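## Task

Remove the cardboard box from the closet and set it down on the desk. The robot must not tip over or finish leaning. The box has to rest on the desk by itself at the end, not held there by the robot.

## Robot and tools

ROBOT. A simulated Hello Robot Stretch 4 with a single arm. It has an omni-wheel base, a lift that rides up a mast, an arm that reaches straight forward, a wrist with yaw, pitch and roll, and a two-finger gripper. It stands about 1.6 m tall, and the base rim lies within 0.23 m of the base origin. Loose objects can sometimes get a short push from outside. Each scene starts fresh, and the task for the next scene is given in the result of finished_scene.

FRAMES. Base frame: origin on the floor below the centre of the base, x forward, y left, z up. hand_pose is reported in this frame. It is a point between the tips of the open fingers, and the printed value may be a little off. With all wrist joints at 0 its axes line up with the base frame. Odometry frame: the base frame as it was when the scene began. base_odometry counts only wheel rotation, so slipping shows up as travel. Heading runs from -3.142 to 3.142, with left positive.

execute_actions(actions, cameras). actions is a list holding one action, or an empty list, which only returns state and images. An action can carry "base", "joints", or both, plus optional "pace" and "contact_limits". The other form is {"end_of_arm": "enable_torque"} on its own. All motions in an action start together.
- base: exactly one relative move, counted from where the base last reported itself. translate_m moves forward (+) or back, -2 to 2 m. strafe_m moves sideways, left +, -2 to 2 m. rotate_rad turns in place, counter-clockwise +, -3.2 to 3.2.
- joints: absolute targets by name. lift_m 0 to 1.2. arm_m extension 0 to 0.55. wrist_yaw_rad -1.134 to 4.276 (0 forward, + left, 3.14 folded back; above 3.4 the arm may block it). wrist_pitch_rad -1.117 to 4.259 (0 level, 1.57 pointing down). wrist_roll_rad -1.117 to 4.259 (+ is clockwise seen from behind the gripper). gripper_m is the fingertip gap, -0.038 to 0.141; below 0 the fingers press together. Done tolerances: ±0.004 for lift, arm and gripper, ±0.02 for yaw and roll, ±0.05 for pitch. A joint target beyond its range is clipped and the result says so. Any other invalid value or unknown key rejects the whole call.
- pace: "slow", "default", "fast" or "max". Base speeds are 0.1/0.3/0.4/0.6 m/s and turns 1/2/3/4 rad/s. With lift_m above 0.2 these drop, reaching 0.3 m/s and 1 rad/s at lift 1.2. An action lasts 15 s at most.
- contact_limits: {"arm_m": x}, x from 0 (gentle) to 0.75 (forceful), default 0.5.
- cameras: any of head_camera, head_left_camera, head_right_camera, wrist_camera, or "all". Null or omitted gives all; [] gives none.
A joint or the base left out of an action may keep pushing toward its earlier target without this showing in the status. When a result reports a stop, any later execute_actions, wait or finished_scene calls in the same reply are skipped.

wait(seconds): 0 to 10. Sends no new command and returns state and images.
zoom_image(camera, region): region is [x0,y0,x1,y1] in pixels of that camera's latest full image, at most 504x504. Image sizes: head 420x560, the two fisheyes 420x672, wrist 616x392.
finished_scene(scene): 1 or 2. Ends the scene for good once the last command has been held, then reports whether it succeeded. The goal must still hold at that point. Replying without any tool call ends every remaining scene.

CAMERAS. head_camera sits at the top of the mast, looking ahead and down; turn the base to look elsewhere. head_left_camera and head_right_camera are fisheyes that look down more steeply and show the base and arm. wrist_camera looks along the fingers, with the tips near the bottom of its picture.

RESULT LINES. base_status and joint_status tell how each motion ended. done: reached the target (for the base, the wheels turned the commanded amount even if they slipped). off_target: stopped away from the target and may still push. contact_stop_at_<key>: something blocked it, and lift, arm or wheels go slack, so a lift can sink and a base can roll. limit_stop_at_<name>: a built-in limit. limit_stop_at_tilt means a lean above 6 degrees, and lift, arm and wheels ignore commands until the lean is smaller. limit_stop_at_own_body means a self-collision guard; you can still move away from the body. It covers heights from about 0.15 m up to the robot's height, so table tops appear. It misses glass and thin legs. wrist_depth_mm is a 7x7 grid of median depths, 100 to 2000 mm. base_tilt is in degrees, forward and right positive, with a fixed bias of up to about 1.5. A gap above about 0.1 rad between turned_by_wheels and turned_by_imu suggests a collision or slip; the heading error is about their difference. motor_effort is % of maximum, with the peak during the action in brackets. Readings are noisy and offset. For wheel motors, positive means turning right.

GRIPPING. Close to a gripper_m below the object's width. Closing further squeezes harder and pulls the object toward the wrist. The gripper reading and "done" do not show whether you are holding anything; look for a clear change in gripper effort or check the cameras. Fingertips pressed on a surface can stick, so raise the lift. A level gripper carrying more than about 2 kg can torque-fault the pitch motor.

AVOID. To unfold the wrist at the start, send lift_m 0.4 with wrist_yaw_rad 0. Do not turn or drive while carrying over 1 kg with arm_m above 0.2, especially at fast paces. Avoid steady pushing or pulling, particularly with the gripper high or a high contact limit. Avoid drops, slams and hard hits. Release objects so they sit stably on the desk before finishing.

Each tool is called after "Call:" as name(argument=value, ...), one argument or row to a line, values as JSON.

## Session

Call:
execute_actions(
  actions=[],
  cameras=["head_camera","head_left_camera","head_right_camera"],
)

Scene clock: 0.00 s.
base_odometry: x=+0.000 y=+0.000 heading=+0.000 (m, m, rad; odometry frame)
turned_by_wheels: +0.000 (rad since the last result)
turned_by_imu: +0.000 (rad since the last result)
base_tilt: forward=-0.7 right=+0.2 (deg)
lidar_m: 1.66 1.37 1.12 1.12 1.26 1.55 1.56 1.82 2.64 2.61 2.95 1.66
base_status: not commanded
joint_positions: lift_m=+0.231 arm_m=+0.000 wrist_yaw_rad=+3.051 wrist_pitch_rad=-0.010 wrist_roll_rad=+0.006 gripper_m=+0.057
joint_status: not commanded
motor_effort: lift_m=+18 arm_m=+0 wrist_yaw_rad=-1 wrist_pitch_rad=-5 wrist_roll_rad=-1 gripper_m=-4 wheel_0=+0 wheel_1=+0 wheel_2=+0 (%)
hand_pose: x=-0.1085 y=+0.1131 z=+0.4118 quat_wxyz=(+0.045, +0.005, +0.003, +0.999) (m; base frame)
wrist_depth_mm: 144 145 1756 1756 1661 - 1863 / - 139 1808 1661 1618 - 1921 / - 133 211 1708 1618 - 1863 / 116 146 1756 1708 1618 - 1921 / 227 1863 1808 1756 1618 - 1863 / 1430 1537 203 1464 198 1430 1397 / 976 1042 976 112 976 904 946
pictures: head_camera, head_left_camera, head_right_camera
Images, in order (width x height): head_camera 420x560, head_left_camera 420x672, head_right_camera 420x672.

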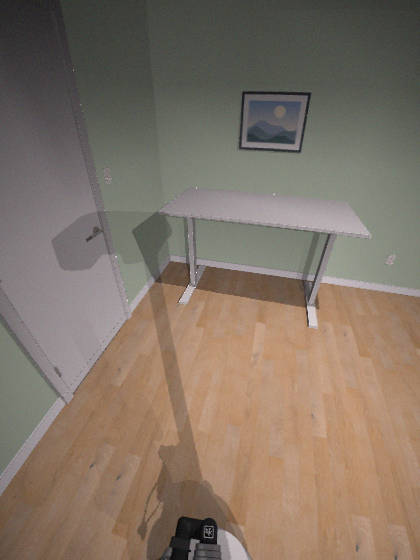

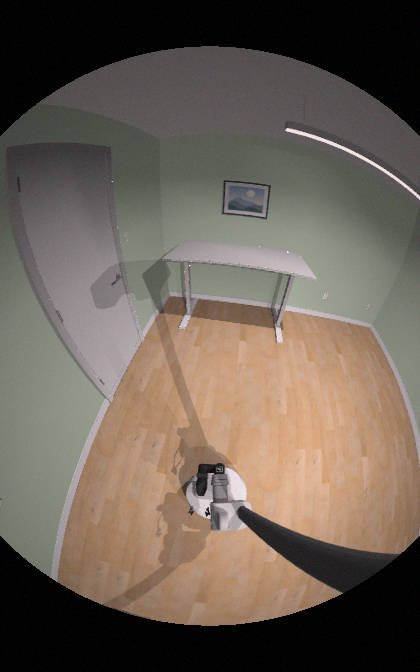

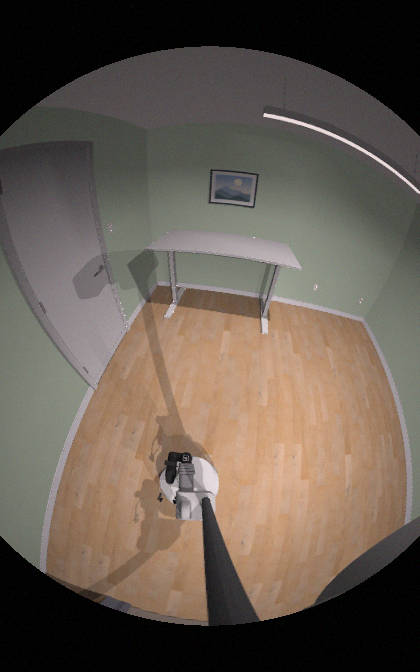

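Desk is taller now. Closet behind.

Call:
execute_actions(
  actions=[
    {"base":{"rotate_rad":2.9},"joints":{"lift_m":0.87,"wrist_yaw_rad":0,"gripper_m":0},"pace":"fast"},
  ],
  cameras=["head_camera","wrist_camera"],
)

Scene clock: 3.93 s.
base_odometry: x=+0.000 y=+0.000 heading=+2.900 (m, m, rad; odometry frame)
turned_by_wheels: +2.900 (rad since the last result)
turned_by_imu: +2.961 (rad since the last result)
base_tilt: forward=-0.7 right=+0.3 (deg)
lidar_m: 1.55 1.61 2.12 2.60 2.69 1.77 2.07 1.62 1.19 1.12 1.16 1.50
base_status: done
joint_positions: lift_m=+0.870 arm_m=+0.000 wrist_yaw_rad=+0.000 wrist_pitch_rad=-0.010 wrist_roll_rad=+0.006 gripper_m=+0.000
joint_status: all done
motor_effort: lift_m=+21(25) arm_m=-1(1) wrist_yaw_rad=-1(10) wrist_pitch_rad=-6(6) wrist_roll_rad=+0(1) gripper_m=-6(6) wheel_0=+0(12) wheel_1=+1(8) wheel_2=+1(14) (%)
hand_pose: x=+0.4594 y=-0.0873 z=+1.0509 quat_wxyz=(+1.000, +0.003, -0.005, +0.000) (m; base frame)
wrist_depth_mm: 1464 1430 1366 1336 1336 - 1499 / 1464 1430 1366 1336 1336 - 1537 / 1397 1397 1366 1366 1336 - 1499 / 1366 1430 1366 1397 1336 - 1537 / 1430 1430 1366 1366 1366 - 1537 / 1366 1397 1397 198 190 - 1537 / 1430 1397 1366 112 1366 1921 1576
pictures: head_camera, wrist_camera
Images, in order (width x height): head_camera 420x560, wrist_camera 616x392.

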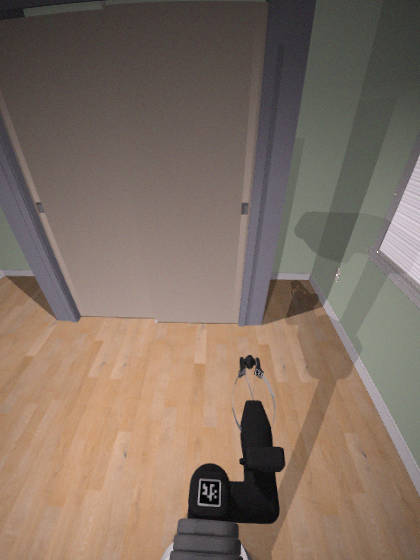

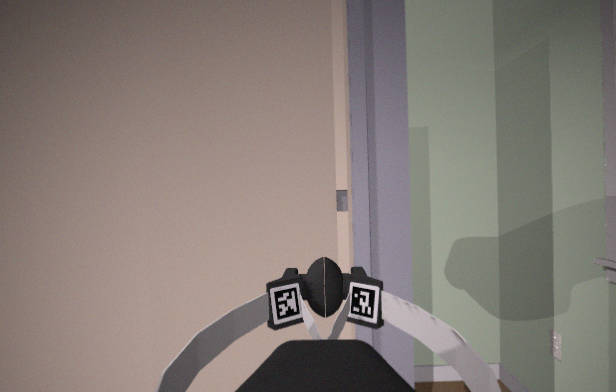

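Call:
execute_actions(
  actions=[
    {"base":{"translate_m":0.85},"pace":"fast"},
  ],
  cameras=["wrist_camera"],
)

Scene clock: 8.57 s.
base_odometry: x=-0.825 y=+0.203 heading=+2.900 (m, m, rad; odometry frame)
turned_by_wheels: +0.000 (rad since the last result)
turned_by_imu: +0.000 (rad since the last result)
base_tilt: forward=-0.7 right=+0.2 (deg)
lidar_m: 0.70 0.73 1.03 2.65 2.74 3.47 3.36 1.65 1.16 1.06 1.09 0.72
base_status: done
joint_positions: lift_m=+0.870 arm_m=+0.000 wrist_yaw_rad=+0.000 wrist_pitch_rad=-0.010 wrist_roll_rad=+0.006 gripper_m=+0.000
joint_status: not commanded
motor_effort: lift_m=+21(21) arm_m=-1(1) wrist_yaw_rad=-2(1) wrist_pitch_rad=-6(7) wrist_roll_rad=-1(1) gripper_m=-8(6) wheel_0=+1(8) wheel_1=+0(6) wheel_2=+0(13) (%)
hand_pose: x=+0.4594 y=-0.0874 z=+1.0509 quat_wxyz=(+1.000, +0.003, -0.005, +0.000) (m; base frame)
wrist_depth_mm: 496 496 492 496 477 473 1205 / 496 504 496 492 480 477 1205 / 500 500 496 500 477 477 1205 / 496 500 496 496 480 477 1229 / 504 496 500 500 488 484 1205 / 500 500 500 198 190 484 1229 / 508 500 504 112 469 484 1229
pictures: wrist_camera
Images, in order (width x height): wrist_camera 616x392.

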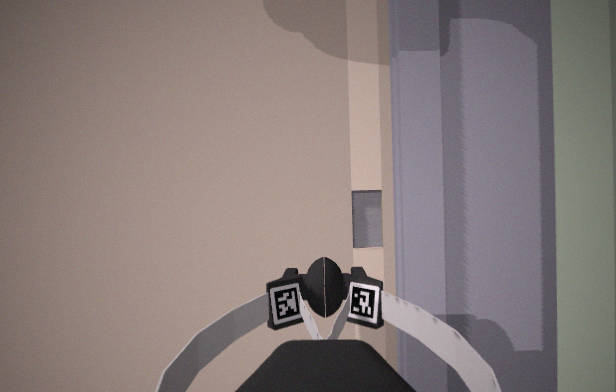

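Call:
execute_actions(
  actions=[
    {"base":{"strafe_m":-0.055},"joints":{"arm_m":0.2}},
  ],
  cameras=[],
)

Call:
execute_actions(
  actions=[
    {"joints":{"arm_m":0.4},"contact_limits":{"arm_m":0.1}},
  ],
  cameras=["wrist_camera"],
)

Scene clock: 11.47 s.
base_odometry: x=-0.812 y=+0.256 heading=+2.900 (m, m, rad; odometry frame)
turned_by_wheels: +0.000 (rad since the last result)
turned_by_imu: +0.001 (rad since the last result)
base_tilt: forward=-0.7 right=+0.2 (deg)
lidar_m: 0.70 0.72 1.02 2.69 2.80 3.49 3.37 1.58 1.09 1.00 1.02 0.75
base_status: done
joint_positions: lift_m=+0.870 arm_m=+0.199 wrist_yaw_rad=+0.000 wrist_pitch_rad=-0.010 wrist_roll_rad=+0.006 gripper_m=+0.000
joint_status: all done
motor_effort: lift_m=+21(21) arm_m=+5(8) wrist_yaw_rad=-1(1) wrist_pitch_rad=-6(6) wrist_roll_rad=-1(1) gripper_m=-6(5) wheel_0=+1(13) wheel_1=+1(10) wheel_2=+0(0) (%)
hand_pose: x=+0.6586 y=-0.0874 z=+1.0509 quat_wxyz=(+1.000, +0.003, -0.005, +0.000) (m; base frame)
wrist_depth_mm: 300 298 298 297 266 279 278 / 301 300 298 298 268 281 281 / 300 298 300 300 268 281 281 / 301 301 301 301 270 283 282 / 301 303 303 301 270 282 282 / 304 303 303 198 190 285 283 / 306 303 304 112 271 285 285
pictures: none
No camera images: the call's "cameras" was empty. Leave "cameras" out to get every camera's image.

Scene clock: 12.73 s.
base_odometry: x=-0.812 y=+0.256 heading=+2.900 (m, m, rad; odometry frame)
turned_by_wheels: +0.000 (rad since the last result)
turned_by_imu: +0.012 (rad since the last result)
base_tilt: forward=-0.7 right=+0.2 (deg)
lidar_m: 0.70 0.73 1.07 2.69 2.80 3.47 2.91 1.55 1.10 1.01 1.05 0.72
base_status: not commanded
joint_positions: lift_m=+0.870 arm_m=+0.268 wrist_yaw_rad=-0.002 wrist_pitch_rad=-0.010 wrist_roll_rad=+0.006 gripper_m=+0.000
joint_status: arm_m contact_stop (moved +0.069 of +0.201)
on_its_own: arm_m is slack since a contact_stop (your +0.400 is given up)
motor_effort: lift_m=+20(21) arm_m=+0(24) wrist_yaw_rad=+4(50) wrist_pitch_rad=-5(12) wrist_roll_rad=-1(1) gripper_m=-7(7) wheel_0=-2(3) wheel_1=+0(8) wheel_2=-2(11) (%)
contact_limits: arm_m 0.1
hand_pose: x=+0.7270 y=-0.0880 z=+1.0510 quat_wxyz=(+1.000, +0.003, -0.005, -0.001) (m; base frame)
wrist_depth_mm: 236 233 232 231 227 198 211 / 235 235 233 232 232 199 212 / 236 235 235 232 232 199 213 / 237 236 236 234 232 200 213 / 237 236 236 234 233 201 213 / 238 237 236 206 187 202 214 / 237 237 236 112 210 202 214
pictures: wrist_camera
Images, in order (width x height): wrist_camera 616x392.

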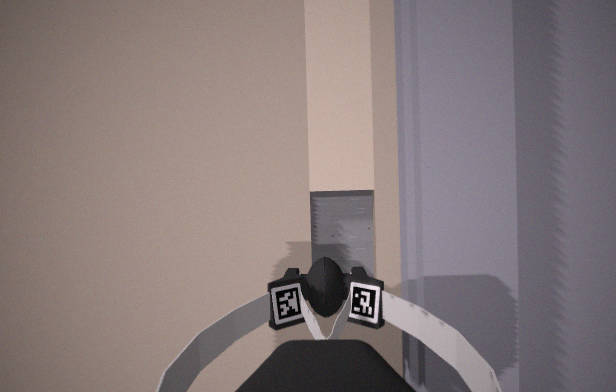

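Call:
execute_actions(
  actions=[
    {"base":{"strafe_m":0.15},"joints":{"arm_m":0.27},"pace":"slow"},
  ],
  cameras=["wrist_camera"],
)

Scene clock: 16.40 s.
base_odometry: x=-0.848 y=+0.111 heading=+2.899 (m, m, rad; odometry frame)
turned_by_wheels: -0.001 (rad since the last result)
turned_by_imu: -0.021 (rad since the last result)
base_tilt: forward=-0.9 right=+0.3 (deg)
lidar_m: 0.71 0.72 1.00 2.56 2.63 3.44 3.36 1.82 1.25 1.15 1.19 0.75
base_status: done
joint_positions: lift_m=+0.870 arm_m=+0.269 wrist_yaw_rad=-0.017 wrist_pitch_rad=-0.010 wrist_roll_rad=+0.006 gripper_m=+0.000
joint_status: all done
on_its_own: wrist_yaw_rad is at rest, and its effort (+47) is outside its rest range (-13 to +13)
motor_effort: lift_m=+20(19) arm_m=+5(11) wrist_yaw_rad=+47(60) wrist_pitch_rad=-6(5) wrist_roll_rad=-1(1) gripper_m=-6(6) wheel_0=-4(21) wheel_1=+6(6) wheel_2=-13(12) (%)
hand_pose: x=+0.7269 y=-0.0923 z=+1.0510 quat_wxyz=(+1.000, +0.003, -0.005, -0.008) (m; base frame)
wrist_depth_mm: 225 228 228 229 231 535 256 / 226 228 229 230 233 539 259 / 227 229 229 231 232 549 262 / 228 229 230 231 244 554 264 / 229 229 231 231 245 559 265 / 229 230 231 193 190 530 267 / 230 230 233 112 559 306 268
pictures: wrist_camera
Images, in order (width x height): wrist_camera 616x392.

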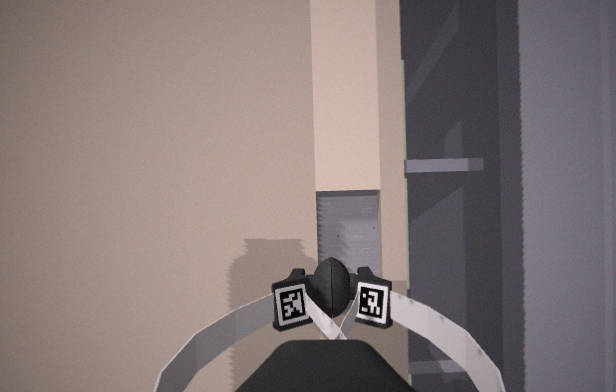

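Call:
execute_actions(
  actions=[
    {"joints":{"arm_m":0.2}},
  ],
  cameras=[],
)

Call:
execute_actions(
  actions=[
    {"base":{"strafe_m":-0.09}},
  ],
  cameras=[],
)

Call:
execute_actions(
  actions=[
    {"joints":{"arm_m":0.34},"contact_limits":{"arm_m":0.3}},
  ],
  cameras=[],
)

Call:
execute_actions(
  actions=[
    {"base":{"strafe_m":0.5},"pace":"slow"},
  ],
  cameras=["wrist_camera","head_camera"],
)

Scene clock: 19.57 s.
base_odometry: x=-0.848 y=+0.111 heading=+2.900 (m, m, rad; odometry frame)
turned_by_wheels: +0.001 (rad since the last result)
turned_by_imu: +0.001 (rad since the last result)
base_tilt: forward=-0.7 right=+0.2 (deg)
lidar_m: 0.69 0.72 1.03 2.55 2.61 3.47 3.34 1.80 1.26 1.16 1.20 0.74
base_status: not commanded
joint_positions: lift_m=+0.870 arm_m=+0.201 wrist_yaw_rad=+0.000 wrist_pitch_rad=-0.010 wrist_roll_rad=+0.006 gripper_m=+0.000
joint_status: all done
motor_effort: lift_m=+20(20) arm_m=-5(7) wrist_yaw_rad=-2(47) wrist_pitch_rad=-5(7) wrist_roll_rad=-1(1) gripper_m=-6(7) wheel_0=+0(4) wheel_1=+0(6) wheel_2=-3(14) (%)
hand_pose: x=+0.6602 y=-0.0875 z=+1.0510 quat_wxyz=(+1.000, +0.003, -0.005, +0.000) (m; base frame)
wrist_depth_mm: 290 290 290 290 289 384 279 / 290 290 290 290 290 580 281 / 291 290 290 291 291 597 282 / 291 293 291 293 303 603 285 / 291 291 291 291 303 603 286 / 293 293 293 198 190 603 287 / 293 293 293 112 609 343 290
pictures: none
No camera images: the call's "cameras" was empty. Leave "cameras" out to get every camera's image.

Scene clock: 20.97 s.
base_odometry: x=-0.827 y=+0.198 heading=+2.900 (m, m, rad; odometry frame)
turned_by_wheels: +0.000 (rad since the last result)
turned_by_imu: +0.000 (rad since the last result)
base_tilt: forward=-0.7 right=+0.2 (deg)
lidar_m: 0.71 0.72 0.96 2.65 2.72 3.51 3.35 1.68 1.16 1.05 1.11 0.72
base_status: done
joint_positions: lift_m=+0.870 arm_m=+0.201 wrist_yaw_rad=+0.000 wrist_pitch_rad=-0.010 wrist_roll_rad=+0.006 gripper_m=+0.000
joint_status: not commanded
motor_effort: lift_m=+20(20) arm_m=-4(4) wrist_yaw_rad=+0(3) wrist_pitch_rad=-5(5) wrist_roll_rad=-1(2) gripper_m=-6(5) wheel_0=+1(5) wheel_1=+0(9) wheel_2=+0(2) (%)
hand_pose: x=+0.6602 y=-0.0874 z=+1.0510 quat_wxyz=(+1.000, +0.003, -0.005, +0.000) (m; base frame)
wrist_depth_mm: 296 297 297 691 654 265 279 / 297 297 297 1025 788 266 281 / 298 298 297 1042 798 266 279 / 297 298 297 1042 615 267 281 / 298 298 301 1025 831 267 282 / 300 300 300 198 190 268 283 / 300 301 301 112 340 267 283
pictures: none
No camera images: the call's "cameras" was empty. Leave "cameras" out to get every camera's image.

Scene clock: 22.43 s.
base_odometry: x=-0.827 y=+0.198 heading=+2.899 (m, m, rad; odometry frame)
turned_by_wheels: +0.000 (rad since the last result)
turned_by_imu: +0.000 (rad since the last result)
base_tilt: forward=-0.7 right=+0.2 (deg)
lidar_m: 0.70 0.73 0.95 2.65 2.71 3.50 3.36 1.68 1.16 1.06 1.09 0.72
base_status: not commanded
joint_positions: lift_m=+0.870 arm_m=+0.339 wrist_yaw_rad=-0.004 wrist_pitch_rad=-0.010 wrist_roll_rad=+0.006 gripper_m=+0.000
joint_status: all done
motor_effort: lift_m=+20(20) arm_m=+5(3) wrist_yaw_rad=+10(20) wrist_pitch_rad=-6(5) wrist_roll_rad=-1(1) gripper_m=-6(8) wheel_0=-2(3) wheel_1=+1(1) wheel_2=-2(1) (%)
contact_limits: arm_m 0.3
hand_pose: x=+0.7981 y=-0.0886 z=+1.0510 quat_wxyz=(+1.000, +0.003, -0.005, -0.002) (m; base frame)
wrist_depth_mm: 158 159 159 732 654 183 143 / 158 159 160 878 741 186 144 / 159 160 160 878 661 187 143 / 160 160 160 891 676 189 144 / 160 171 172 891 778 191 144 / 161 172 164 206 187 191 144 / 161 161 162 112 549 158 145
pictures: none
No camera images: the call's "cameras" was empty. Leave "cameras" out to get every camera's image.

Scene clock: 28.57 s.
base_odometry: x=-0.947 y=-0.287 heading=+2.899 (m, m, rad; odometry frame)
turned_by_wheels: -0.001 (rad since the last result)
turned_by_imu: +0.000 (rad since the last result)
base_tilt: forward=-0.7 right=+0.2 (deg)
lidar_m: 0.67 0.71 0.93 2.14 2.21 2.88 3.37 2.42 1.71 1.57 0.99 0.97
base_status: done
joint_positions: lift_m=+0.870 arm_m=+0.339 wrist_yaw_rad=-0.004 wrist_pitch_rad=-0.010 wrist_roll_rad=+0.006 gripper_m=+0.000
joint_status: not commanded
motor_effort: lift_m=+20(20) arm_m=+5(5) wrist_yaw_rad=+10(28) wrist_pitch_rad=-5(5) wrist_roll_rad=+0(1) gripper_m=-9(7) wheel_0=-6(12) wheel_1=+2(5) wheel_2=-4(4) (%)
hand_pose: x=+0.7982 y=-0.0885 z=+1.0510 quat_wxyz=(+1.000, +0.003, -0.005, -0.002) (m; base frame)
wrist_depth_mm: 132 132 640 750 750 768 768 / 132 133 842 866 854 854 866 / 132 133 445 842 866 854 866 / 133 134 442 866 854 878 866 / 134 145 166 854 866 866 866 / 134 145 155 206 187 788 768 / 135 145 145 112 539 504 530
pictures: head_camera, wrist_camera
Images, in order (width x height): head_camera 420x560, wrist_camera 616x392.

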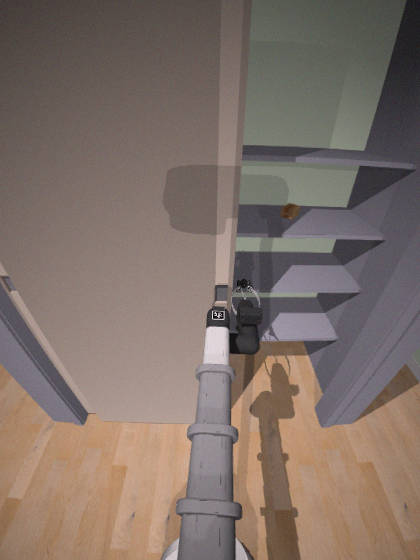

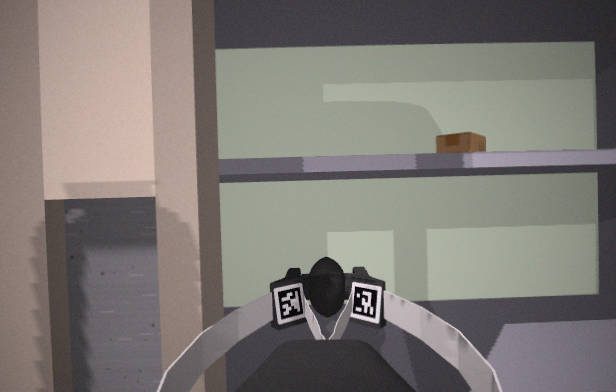

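Call:
execute_actions(
  actions=[
    {"base":{"strafe_m":-0.25},"joints":{"lift_m":1.01,"gripper_m":0.13,"arm_m":0.3}},
  ],
  cameras=[],
)

Call:
execute_actions(
  actions=[
    {"base":{"translate_m":0.25},"joints":{"arm_m":0.36}},
  ],
  cameras=["wrist_camera"],
)

Scene clock: 32.47 s.
base_odometry: x=-0.887 y=-0.044 heading=+2.899 (m, m, rad; odometry frame)
turned_by_wheels: +0.000 (rad since the last result)
turned_by_imu: +0.000 (rad since the last result)
base_tilt: forward=-0.7 right=+0.2 (deg)
lidar_m: 1.00 0.72 0.94 2.39 2.44 3.22 3.37 2.02 1.43 1.30 1.34 0.82
base_status: done
joint_positions: lift_m=+1.010 arm_m=+0.301 wrist_yaw_rad=+0.000 wrist_pitch_rad=-0.010 wrist_roll_rad=+0.006 gripper_m=+0.130
joint_status: all done
motor_effort: lift_m=+22(24) arm_m=-4(6) wrist_yaw_rad=-1(9) wrist_pitch_rad=-6(7) wrist_roll_rad=-3(1) gripper_m=+0(4) wheel_0=+1(8) wheel_1=-1(8) wheel_2=+0(1) (%)
hand_pose: x=+0.7602 y=-0.0874 z=+1.1908 quat_wxyz=(+1.000, +0.003, -0.005, +0.000) (m; base frame)
wrist_depth_mm: 891 904 917 917 904 759 559 / 597 609 627 640 661 676 597 / 904 904 904 917 917 917 615 / 917 917 904 917 917 917 615 / 668 640 609 585 676 549 574 / 917 904 917 917 917 759 627 / 891 820 878 112 842 778 647
pictures: none
No camera images: the call's "cameras" was empty. Leave "cameras" out to get every camera's image.

Scene clock: 34.73 s.
base_odometry: x=-1.129 y=+0.016 heading=+2.899 (m, m, rad; odometry frame)
turned_by_wheels: +0.000 (rad since the last result)
turned_by_imu: +0.000 (rad since the last result)
base_tilt: forward=-0.7 right=+0.2 (deg)
lidar_m: 0.76 0.48 0.60 2.40 2.47 3.25 3.64 2.03 1.40 1.30 0.64 0.62
base_status: done
joint_positions: lift_m=+1.010 arm_m=+0.359 wrist_yaw_rad=+0.000 wrist_pitch_rad=-0.010 wrist_roll_rad=+0.006 gripper_m=+0.130
joint_status: all done
motor_effort: lift_m=+21(22) arm_m=+5(11) wrist_yaw_rad=-2(1) wrist_pitch_rad=-6(6) wrist_roll_rad=-2(1) gripper_m=+0(1) wheel_0=+2(4) wheel_1=+2(6) wheel_2=-1(12) (%)
hand_pose: x=+0.8186 y=-0.0874 z=+1.1908 quat_wxyz=(+1.000, +0.003, -0.005, +0.000) (m; base frame)
wrist_depth_mm: 399 404 415 424 430 436 439 / 591 597 597 597 591 597 574 / 591 597 591 597 597 603 591 / 597 603 603 597 603 597 591 / 597 603 597 387 488 544 530 / 329 322 264 309 257 247 290 / 216 202 213 112 206 202 199
pictures: wrist_camera
Images, in order (width x height): wrist_camera 616x392.

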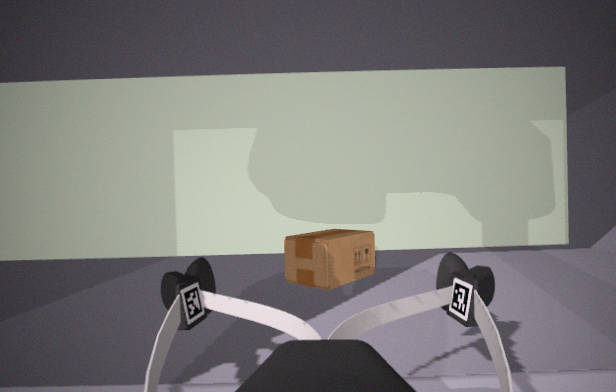

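Centered. Front at 0.39; extend ~0.19.

Call:
execute_actions(
  actions=[
    {"joints":{"arm_m":0.55}},
  ],
  cameras=["wrist_camera"],
)

Scene clock: 37.23 s.
base_odometry: x=-1.129 y=+0.016 heading=+2.899 (m, m, rad; odometry frame)
turned_by_wheels: +0.000 (rad since the last result)
turned_by_imu: +0.029 (rad since the last result)
base_tilt: forward=-0.7 right=+0.1 (deg)
lidar_m: 0.76 0.49 0.63 2.40 2.48 3.31 3.67 1.99 1.37 1.31 0.62 0.64
base_status: not commanded
joint_positions: lift_m=+1.010 arm_m=+0.493 wrist_yaw_rad=+0.000 wrist_pitch_rad=-0.016 wrist_roll_rad=+0.006 gripper_m=+0.130
joint_status: arm_m contact_stop (moved +0.134 of +0.191)
on_its_own: arm_m is slack since a contact_stop (your +0.550 is given up)
motor_effort: lift_m=+15(22) arm_m=+0(23) wrist_yaw_rad=-2(50) wrist_pitch_rad=+12(41) wrist_roll_rad=-2(4) gripper_m=-1(1) wheel_0=+1(3) wheel_1=+0(10) wheel_2=-2(12) (%)
hand_pose: x=+0.9522 y=-0.0874 z=+1.1931 quat_wxyz=(+1.000, +0.003, -0.008, +0.000) (m; base frame)
wrist_depth_mm: 382 387 394 402 404 407 415 / 469 473 469 462 455 455 455 / 473 469 462 462 459 459 455 / 469 473 469 459 462 455 455 / 469 469 466 462 462 455 455 / 355 349 283 254 226 267 315 / 232 216 228 112 221 216 214
pictures: wrist_camera
Images, in order (width x height): wrist_camera 616x392.

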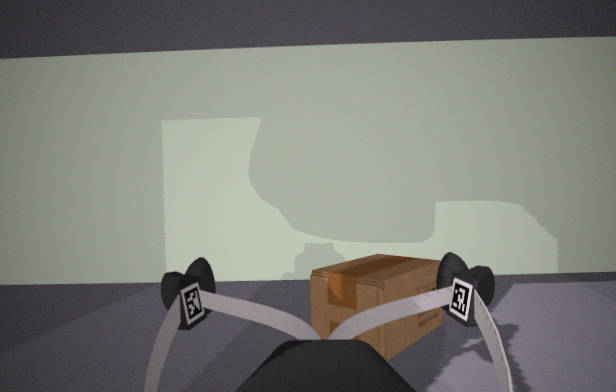

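Call:
execute_actions(
  actions=[
    {"base":{"strafe_m":-0.03},"joints":{"lift_m":1.06,"wrist_pitch_rad":0.22,"arm_m":0.48}},
  ],
  cameras=[],
)

Call:
execute_actions(
  actions=[
    {"joints":{"arm_m":0.55},"contact_limits":{"arm_m":0.3}},
  ],
  cameras=["wrist_camera"],
)

Scene clock: 40.03 s.
base_odometry: x=-1.122 y=+0.045 heading=+2.899 (m, m, rad; odometry frame)
turned_by_wheels: +0.000 (rad since the last result)
turned_by_imu: +0.001 (rad since the last result)
base_tilt: forward=-0.6 right=+0.2 (deg)
lidar_m: 0.75 0.48 0.63 2.42 2.52 3.36 3.68 1.92 1.37 1.28 0.63 0.59
base_status: done
joint_positions: lift_m=+1.060 arm_m=+0.481 wrist_yaw_rad=+0.000 wrist_pitch_rad=+0.222 wrist_roll_rad=+0.006 gripper_m=+0.130
joint_status: all done
motor_effort: lift_m=+22(21) arm_m=-4(9) wrist_yaw_rad=-2(28) wrist_pitch_rad=-5(82) wrist_roll_rad=-1(5) gripper_m=+0(1) wheel_0=-2(13) wheel_1=+0(9) wheel_2=+3(5) (%)
hand_pose: x=+0.9332 y=-0.0874 z=+1.1744 quat_wxyz=(+0.994, +0.003, +0.111, +0.000) (m; base frame)
wrist_depth_mm: 430 433 427 430 424 427 424 / 449 449 449 442 439 442 439 / 466 466 459 466 455 455 455 / 484 480 477 477 469 466 469 / 366 357 351 255 293 325 319 / 260 255 224 247 221 215 236 / 201 191 197 112 191 187 187
pictures: none
No camera images: the call's "cameras" was empty. Leave "cameras" out to get every camera's image.

Scene clock: 41.17 s.
base_odometry: x=-1.122 y=+0.045 heading=+2.899 (m, m, rad; odometry frame)
turned_by_wheels: +0.000 (rad since the last result)
turned_by_imu: +0.000 (rad since the last result)
base_tilt: forward=-0.7 right=+0.2 (deg)
lidar_m: 0.75 0.50 0.62 2.42 2.51 3.38 3.65 1.94 1.37 1.28 0.62 0.61
base_status: not commanded
joint_positions: lift_m=+1.060 arm_m=+0.549 wrist_yaw_rad=+0.000 wrist_pitch_rad=+0.222 wrist_roll_rad=+0.006 gripper_m=+0.130
joint_status: all done
motor_effort: lift_m=+22(22) arm_m=+5(8) wrist_yaw_rad=-2(2) wrist_pitch_rad=-5(4) wrist_roll_rad=+0(2) gripper_m=-2(2) wheel_0=-1(1) wheel_1=+0(0) wheel_2=+2(3) (%)
contact_limits: arm_m 0.3
hand_pose: x=+1.0014 y=-0.0874 z=+1.1743 quat_wxyz=(+0.994, +0.003, +0.111, +0.000) (m; base frame)
wrist_depth_mm: 366 368 366 364 362 362 362 / 379 379 379 379 375 377 370 / 397 397 394 389 392 387 387 / 413 410 410 404 404 404 404 / 364 357 349 213 225 324 317 / 258 254 213 178 197 213 235 / 200 190 196 112 191 187 186
pictures: wrist_camera
Images, in order (width x height): wrist_camera 616x392.

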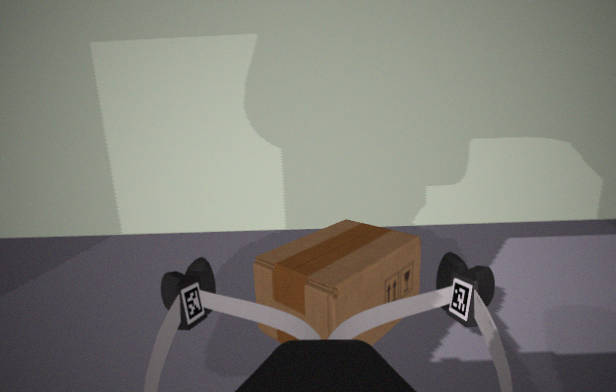

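Call:
execute_actions(
  actions=[
    {"joints":{"gripper_m":0.01}},
  ],
  cameras=[],
)

Call:
execute_actions(
  actions=[
    {"joints":{"lift_m":1.1}},
  ],
  cameras=["wrist_camera"],
)

Scene clock: 44.60 s.
base_odometry: x=-1.122 y=+0.045 heading=+2.899 (m, m, rad; odometry frame)
turned_by_wheels: +0.000 (rad since the last result)
turned_by_imu: +0.001 (rad since the last result)
base_tilt: forward=-0.7 right=+0.2 (deg)
lidar_m: 0.76 0.50 0.63 2.42 2.52 3.38 3.66 1.94 1.35 1.28 0.63 0.61
base_status: not commanded
joint_positions: lift_m=+1.060 arm_m=+0.549 wrist_yaw_rad=+0.000 wrist_pitch_rad=+0.223 wrist_roll_rad=+0.006 gripper_m=+0.010
joint_status: all done
motor_effort: lift_m=+22(22) arm_m=+5(5) wrist_yaw_rad=-1(2) wrist_pitch_rad=-7(7) wrist_roll_rad=-2(1) gripper_m=-27(25) wheel_0=-1(1) wheel_1=+0(0) wheel_2=+2(2) (%)
hand_pose: x=+1.0013 y=-0.0874 z=+1.1741 quat_wxyz=(+0.994, +0.003, +0.111, +0.000) (m; base frame)
wrist_depth_mm: 366 366 366 364 362 362 362 / 379 382 379 377 375 375 375 / 397 392 394 392 392 389 389 / 410 410 410 407 407 402 402 / 364 355 347 203 304 324 317 / 256 254 182 168 185 236 234 / 199 189 194 112 190 180 185
pictures: none
No camera images: the call's "cameras" was empty. Leave "cameras" out to get every camera's image.

Scene clock: 45.60 s.
base_odometry: x=-1.122 y=+0.045 heading=+2.899 (m, m, rad; odometry frame)
turned_by_wheels: +0.000 (rad since the last result)
turned_by_imu: +0.000 (rad since the last result)
base_tilt: forward=-0.7 right=+0.2 (deg)
lidar_m: 0.75 0.50 0.64 2.43 2.51 3.35 3.67 1.95 1.35 1.28 0.62 0.60
base_status: not commanded
joint_positions: lift_m=+1.100 arm_m=+0.549 wrist_yaw_rad=+0.000 wrist_pitch_rad=+0.223 wrist_roll_rad=+0.006 gripper_m=+0.010
joint_status: all done
motor_effort: lift_m=+22(22) arm_m=+5(5) wrist_yaw_rad=+0(2) wrist_pitch_rad=-7(7) wrist_roll_rad=-1(1) gripper_m=-25(25) wheel_0=-1(1) wheel_1=+0(0) wheel_2=+2(3) (%)
hand_pose: x=+1.0013 y=-0.0874 z=+1.2140 quat_wxyz=(+0.994, +0.003, +0.111, +0.000) (m; base frame)
wrist_depth_mm: 370 366 362 366 364 364 359 / 379 379 379 373 375 375 373 / 397 394 394 392 389 389 389 / 413 413 407 407 404 402 402 / 427 424 421 203 399 413 410 / 334 332 181 168 185 304 303 / 259 246 253 112 247 235 239
pictures: wrist_camera
Images, in order (width x height): wrist_camera 616x392.

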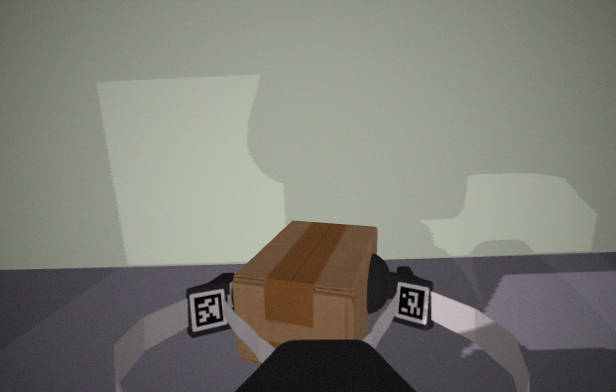

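Call:
execute_actions(
  actions=[
    {"base":{"translate_m":-0.4},"joints":{"arm_m":0.0}},
  ],
  cameras=[],
)

Call:
execute_actions(
  actions=[
    {"base":{"rotate_rad":3.1},"pace":"fast"},
  ],
  cameras=["head_camera"],
)

Scene clock: 50.30 s.
base_odometry: x=-0.734 y=-0.051 heading=+2.899 (m, m, rad; odometry frame)
turned_by_wheels: +0.000 (rad since the last result)
turned_by_imu: +0.002 (rad since the last result)
base_tilt: forward=-0.7 right=+0.1 (deg)
lidar_m: 0.85 0.89 1.19 2.41 2.51 3.33 3.24 1.94 1.38 1.30 1.35 0.94
base_status: done
joint_positions: lift_m=+1.100 arm_m=+0.001 wrist_yaw_rad=+0.000 wrist_pitch_rad=+0.223 wrist_roll_rad=+0.006 gripper_m=+0.010
joint_status: all done
motor_effort: lift_m=+22(22) arm_m=-4(7) wrist_yaw_rad=-1(3) wrist_pitch_rad=-9(8) wrist_roll_rad=-2(2) gripper_m=-27(25) wheel_0=-1(4) wheel_1=-1(7) wheel_2=+0(11) (%)
hand_pose: x=+0.4530 y=-0.0875 z=+1.2140 quat_wxyz=(+0.994, +0.003, +0.111, +0.000) (m; base frame)
wrist_depth_mm: 580 585 1255 1255 1255 904 554 / 597 603 1336 1308 1336 931 569 / 627 634 1336 1366 1308 960 585 / 647 654 1397 1397 1366 946 609 / 683 676 1255 203 1098 768 634 / 699 699 182 168 186 668 668 / 741 732 1205 112 1229 778 699
pictures: none
No camera images: the call's "cameras" was empty. Leave "cameras" out to get every camera's image.

Scene clock: 53.97 s.
base_odometry: x=-0.734 y=-0.051 heading=-0.285 (m, m, rad; odometry frame)
turned_by_wheels: +3.099 (rad since the last result)
turned_by_imu: +3.164 (rad since the last result)
base_tilt: forward=-0.7 right=+0.3 (deg)
lidar_m: 2.36 1.98 1.42 1.28 1.31 0.91 1.17 0.88 1.19 2.43 2.48 3.28
base_status: done
joint_positions: lift_m=+1.100 arm_m=+0.001 wrist_yaw_rad=+0.000 wrist_pitch_rad=+0.223 wrist_roll_rad=+0.006 gripper_m=+0.010
joint_status: not commanded
motor_effort: lift_m=+20(22) arm_m=-4(5) wrist_yaw_rad=-2(1) wrist_pitch_rad=-8(9) wrist_roll_rad=-2(1) gripper_m=-26(26) wheel_0=-4(9) wheel_1=-4(6) wheel_2=-3(9) (%)
hand_pose: x=+0.4531 y=-0.0874 z=+1.2142 quat_wxyz=(+0.994, +0.003, +0.111, +0.000) (m; base frame)
wrist_depth_mm: - - - - - - - / - - - - - - - / - - - - - - - / 1983 - - - - - - / 1983 - - 204 - - - / 1983 - 181 168 185 - - / 1863 1863 1983 112 1863 1808 1863
pictures: head_camera
Images, in order (width x height): head_camera 420x560.

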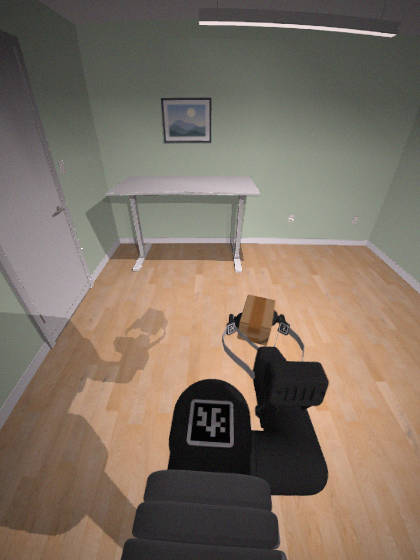

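Call:
execute_actions(
  actions=[
    {"base":{"rotate_rad":0.12}},
  ],
  cameras=[],
)

Call:
execute_actions(
  actions=[
    {"base":{"translate_m":1.8},"pace":"fast"},
  ],
  cameras=["head_camera"],
)

Scene clock: 55.97 s.
base_odometry: x=-0.734 y=-0.051 heading=-0.166 (m, m, rad; odometry frame)
turned_by_wheels: +0.119 (rad since the last result)
turned_by_imu: +0.122 (rad since the last result)
base_tilt: forward=-0.7 right=+0.2 (deg)
lidar_m: 2.35 1.79 1.36 1.28 1.34 0.93 0.88 0.91 1.35 2.44 2.59 2.45
base_status: done
joint_positions: lift_m=+1.100 arm_m=+0.001 wrist_yaw_rad=+0.000 wrist_pitch_rad=+0.223 wrist_roll_rad=+0.006 gripper_m=+0.010
joint_status: not commanded
motor_effort: lift_m=+20(20) arm_m=-4(4) wrist_yaw_rad=-2(1) wrist_pitch_rad=-9(8) wrist_roll_rad=-1(1) gripper_m=-24(24) wheel_0=-2(6) wheel_1=-2(6) wheel_2=-4(9) (%)
hand_pose: x=+0.4531 y=-0.0874 z=+1.2142 quat_wxyz=(+0.994, +0.003, +0.111, +0.000) (m; base frame)
wrist_depth_mm: 1661 - - - - - - / 1661 - - - - - - / 1661 - - - - - - / 1708 - - - - - - / 1661 - - 204 - - - / 1661 - 182 169 186 - - / 1708 1921 1983 112 1921 1808 1863
pictures: none
No camera images: the call's "cameras" was empty. Leave "cameras" out to get every camera's image.

Scene clock: 62.90 s.
base_odometry: x=+1.041 y=-0.348 heading=-0.166 (m, m, rad; odometry frame)
turned_by_wheels: +0.000 (rad since the last result)
turned_by_imu: -0.002 (rad since the last result)
base_tilt: forward=-0.7 right=+0.2 (deg)
lidar_m: 0.57 0.62 0.88 1.16 1.26 1.86 2.65 2.83 2.60 2.55 0.77 0.59
base_status: done
joint_positions: lift_m=+1.100 arm_m=+0.001 wrist_yaw_rad=+0.000 wrist_pitch_rad=+0.223 wrist_roll_rad=+0.006 gripper_m=+0.010
joint_status: not commanded
motor_effort: lift_m=+20(20) arm_m=-4(5) wrist_yaw_rad=-2(2) wrist_pitch_rad=-8(8) wrist_roll_rad=-2(0) gripper_m=-25(26) wheel_0=+4(5) wheel_1=+2(7) wheel_2=+0(11) (%)
hand_pose: x=+0.4530 y=-0.0874 z=+1.2142 quat_wxyz=(+0.994, +0.003, +0.111, +0.000) (m; base frame)
wrist_depth_mm: 1160 1118 1078 1042 1042 1008 991 / 1182 1138 1118 1098 1078 1078 1025 / 1255 1229 1182 1160 1138 1118 1078 / 1308 1308 1205 1182 1182 1138 1118 / 1008 1008 960 203 854 891 917 / 723 707 182 168 185 647 654 / 554 525 539 112 525 496 517
pictures: head_camera
Images, in order (width x height): head_camera 420x560.

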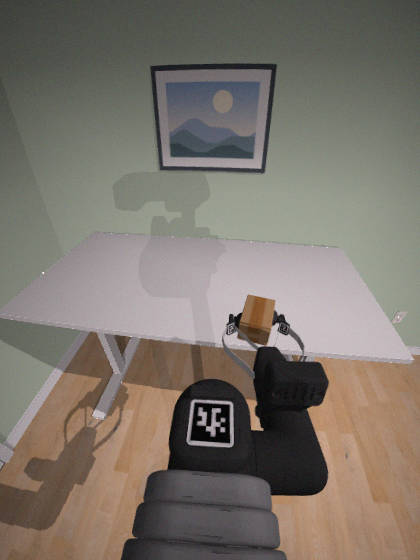

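Call:
execute_actions(
  actions=[
    {"joints":{"arm_m":0.3,"lift_m":0.95}},
  ],
  cameras=[],
)

Call:
execute_actions(
  actions=[
    {"joints":{"lift_m":0.895}},
  ],
  cameras=[],
)

Call:
execute_actions(
  actions=[
    {"joints":{"gripper_m":0.14}},
  ],
  cameras=[],
)

Call:
execute_actions(
  actions=[
    {"joints":{"lift_m":1.05,"arm_m":0.0}},
  ],
  cameras=["head_camera"],
)

Scene clock: 67.13 s.
base_odometry: x=+1.041 y=-0.348 heading=-0.166 (m, m, rad; odometry frame)
turned_by_wheels: +0.000 (rad since the last result)
turned_by_imu: +0.001 (rad since the last result)
base_tilt: forward=-0.6 right=+0.2 (deg)
lidar_m: 0.58 0.60 0.89 1.17 1.28 1.87 2.65 2.83 2.58 2.54 0.79 0.61
base_status: not commanded
joint_positions: lift_m=+0.950 arm_m=+0.299 wrist_yaw_rad=+0.000 wrist_pitch_rad=+0.223 wrist_roll_rad=+0.006 gripper_m=+0.010
joint_status: all done
motor_effort: lift_m=+14(19) arm_m=+5(3) wrist_yaw_rad=-2(1) wrist_pitch_rad=-8(8) wrist_roll_rad=-1(2) gripper_m=-26(25) wheel_0=+4(3) wheel_1=+2(3) wheel_2=-1(1) (%)
hand_pose: x=+0.7514 y=-0.0874 z=+1.0647 quat_wxyz=(+0.994, +0.003, +0.111, +0.000) (m; base frame)
wrist_depth_mm: 854 831 788 798 759 759 741 / 878 854 831 809 798 788 759 / 891 891 878 842 831 798 798 / 931 904 891 866 842 842 798 / 591 574 559 204 500 521 517 / 421 415 182 168 185 384 382 / 327 307 317 112 309 293 303
pictures: none
No camera images: the call's "cameras" was empty. Leave "cameras" out to get every camera's image.

Scene clock: 68.27 s.
base_odometry: x=+1.041 y=-0.348 heading=-0.166 (m, m, rad; odometry frame)
turned_by_wheels: +0.000 (rad since the last result)
turned_by_imu: +0.000 (rad since the last result)
base_tilt: forward=-0.7 right=+0.2 (deg)
lidar_m: 0.57 0.60 0.90 1.18 1.26 1.84 2.64 2.83 2.62 2.55 0.79 0.59
base_status: not commanded
joint_positions: lift_m=+0.895 arm_m=+0.299 wrist_yaw_rad=+0.000 wrist_pitch_rad=+0.223 wrist_roll_rad=+0.006 gripper_m=+0.010
joint_status: all done
motor_effort: lift_m=+13(13) arm_m=+5(5) wrist_yaw_rad=-2(1) wrist_pitch_rad=-9(9) wrist_roll_rad=-2(3) gripper_m=-26(26) wheel_0=+4(4) wheel_1=+3(2) wheel_2=-1(1) (%)
hand_pose: x=+0.7514 y=-0.0874 z=+1.0097 quat_wxyz=(+0.994, +0.003, +0.111, +0.000) (m; base frame)
wrist_depth_mm: 854 831 809 778 768 750 741 / 878 854 842 820 809 778 778 / 904 891 866 854 820 809 788 / 759 707 676 661 640 609 591 / 442 433 421 204 373 394 387 / 315 309 182 168 185 286 286 / 243 230 237 112 230 220 225
pictures: none
No camera images: the call's "cameras" was empty. Leave "cameras" out to get every camera's image.

Scene clock: 70.53 s.
base_odometry: x=+1.041 y=-0.348 heading=-0.166 (m, m, rad; odometry frame)
turned_by_wheels: +0.000 (rad since the last result)
turned_by_imu: +0.001 (rad since the last result)
base_tilt: forward=-0.7 right=+0.2 (deg)
lidar_m: 0.57 0.61 0.90 1.16 1.27 1.84 2.63 2.82 2.58 2.51 0.80 0.61
base_status: not commanded
joint_positions: lift_m=+0.895 arm_m=+0.299 wrist_yaw_rad=+0.000 wrist_pitch_rad=+0.223 wrist_roll_rad=+0.006 gripper_m=+0.140
joint_status: all done
motor_effort: lift_m=+13(13) arm_m=+5(5) wrist_yaw_rad=-1(1) wrist_pitch_rad=-7(7) wrist_roll_rad=-1(2) gripper_m=+0(25) wheel_0=+4(4) wheel_1=+2(3) wheel_2=-1(1) (%)
hand_pose: x=+0.7515 y=-0.0874 z=+1.0099 quat_wxyz=(+0.994, +0.003, +0.111, +0.000) (m; base frame)
wrist_depth_mm: 854 820 798 788 768 759 741 / 891 854 842 820 798 788 768 / 917 891 878 866 831 809 788 / 741 715 691 661 640 621 597 / 445 436 421 418 407 394 387 / 315 293 274 208 218 259 285 / 245 241 240 112 230 229 225
pictures: none
No camera images: the call's "cameras" was empty. Leave "cameras" out to get every camera's image.

Scene clock: 72.53 s.
base_odometry: x=+1.041 y=-0.348 heading=-0.166 (m, m, rad; odometry frame)
turned_by_wheels: +0.000 (rad since the last result)
turned_by_imu: +0.000 (rad since the last result)
base_tilt: forward=-0.8 right=+0.2 (deg)
lidar_m: 0.56 0.62 0.89 1.16 1.26 1.86 2.65 2.83 2.60 2.54 0.79 0.59
base_status: not commanded
joint_positions: lift_m=+1.050 arm_m=+0.001 wrist_yaw_rad=+0.000 wrist_pitch_rad=+0.222 wrist_roll_rad=+0.006 gripper_m=+0.140
joint_status: all done
motor_effort: lift_m=+22(23) arm_m=-5(8) wrist_yaw_rad=-2(3) wrist_pitch_rad=-6(7) wrist_roll_rad=-2(1) gripper_m=-1(0) wheel_0=+4(4) wheel_1=+2(3) wheel_2=-1(1) (%)
hand_pose: x=+0.4531 y=-0.0874 z=+1.1643 quat_wxyz=(+0.994, +0.003, +0.111, +0.000) (m; base frame)
wrist_depth_mm: 1160 1118 1078 1060 1060 1025 1008 / 1182 1160 1118 1098 1098 1042 1042 / 1255 1182 1182 1160 1118 1098 1060 / 1336 1255 1255 1182 1160 1118 1098 / 878 866 842 820 788 778 768 / 615 580 539 530 521 512 564 / 480 473 469 112 455 449 445
pictures: head_camera
Images, in order (width x height): head_camera 420x560.

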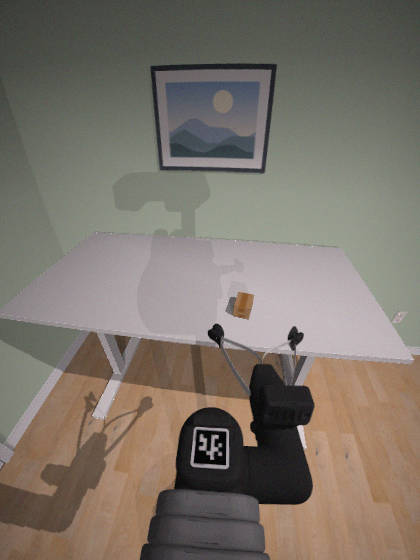

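Call:
finished_scene(
  scene=2,
)

The scene is finished: the task was done.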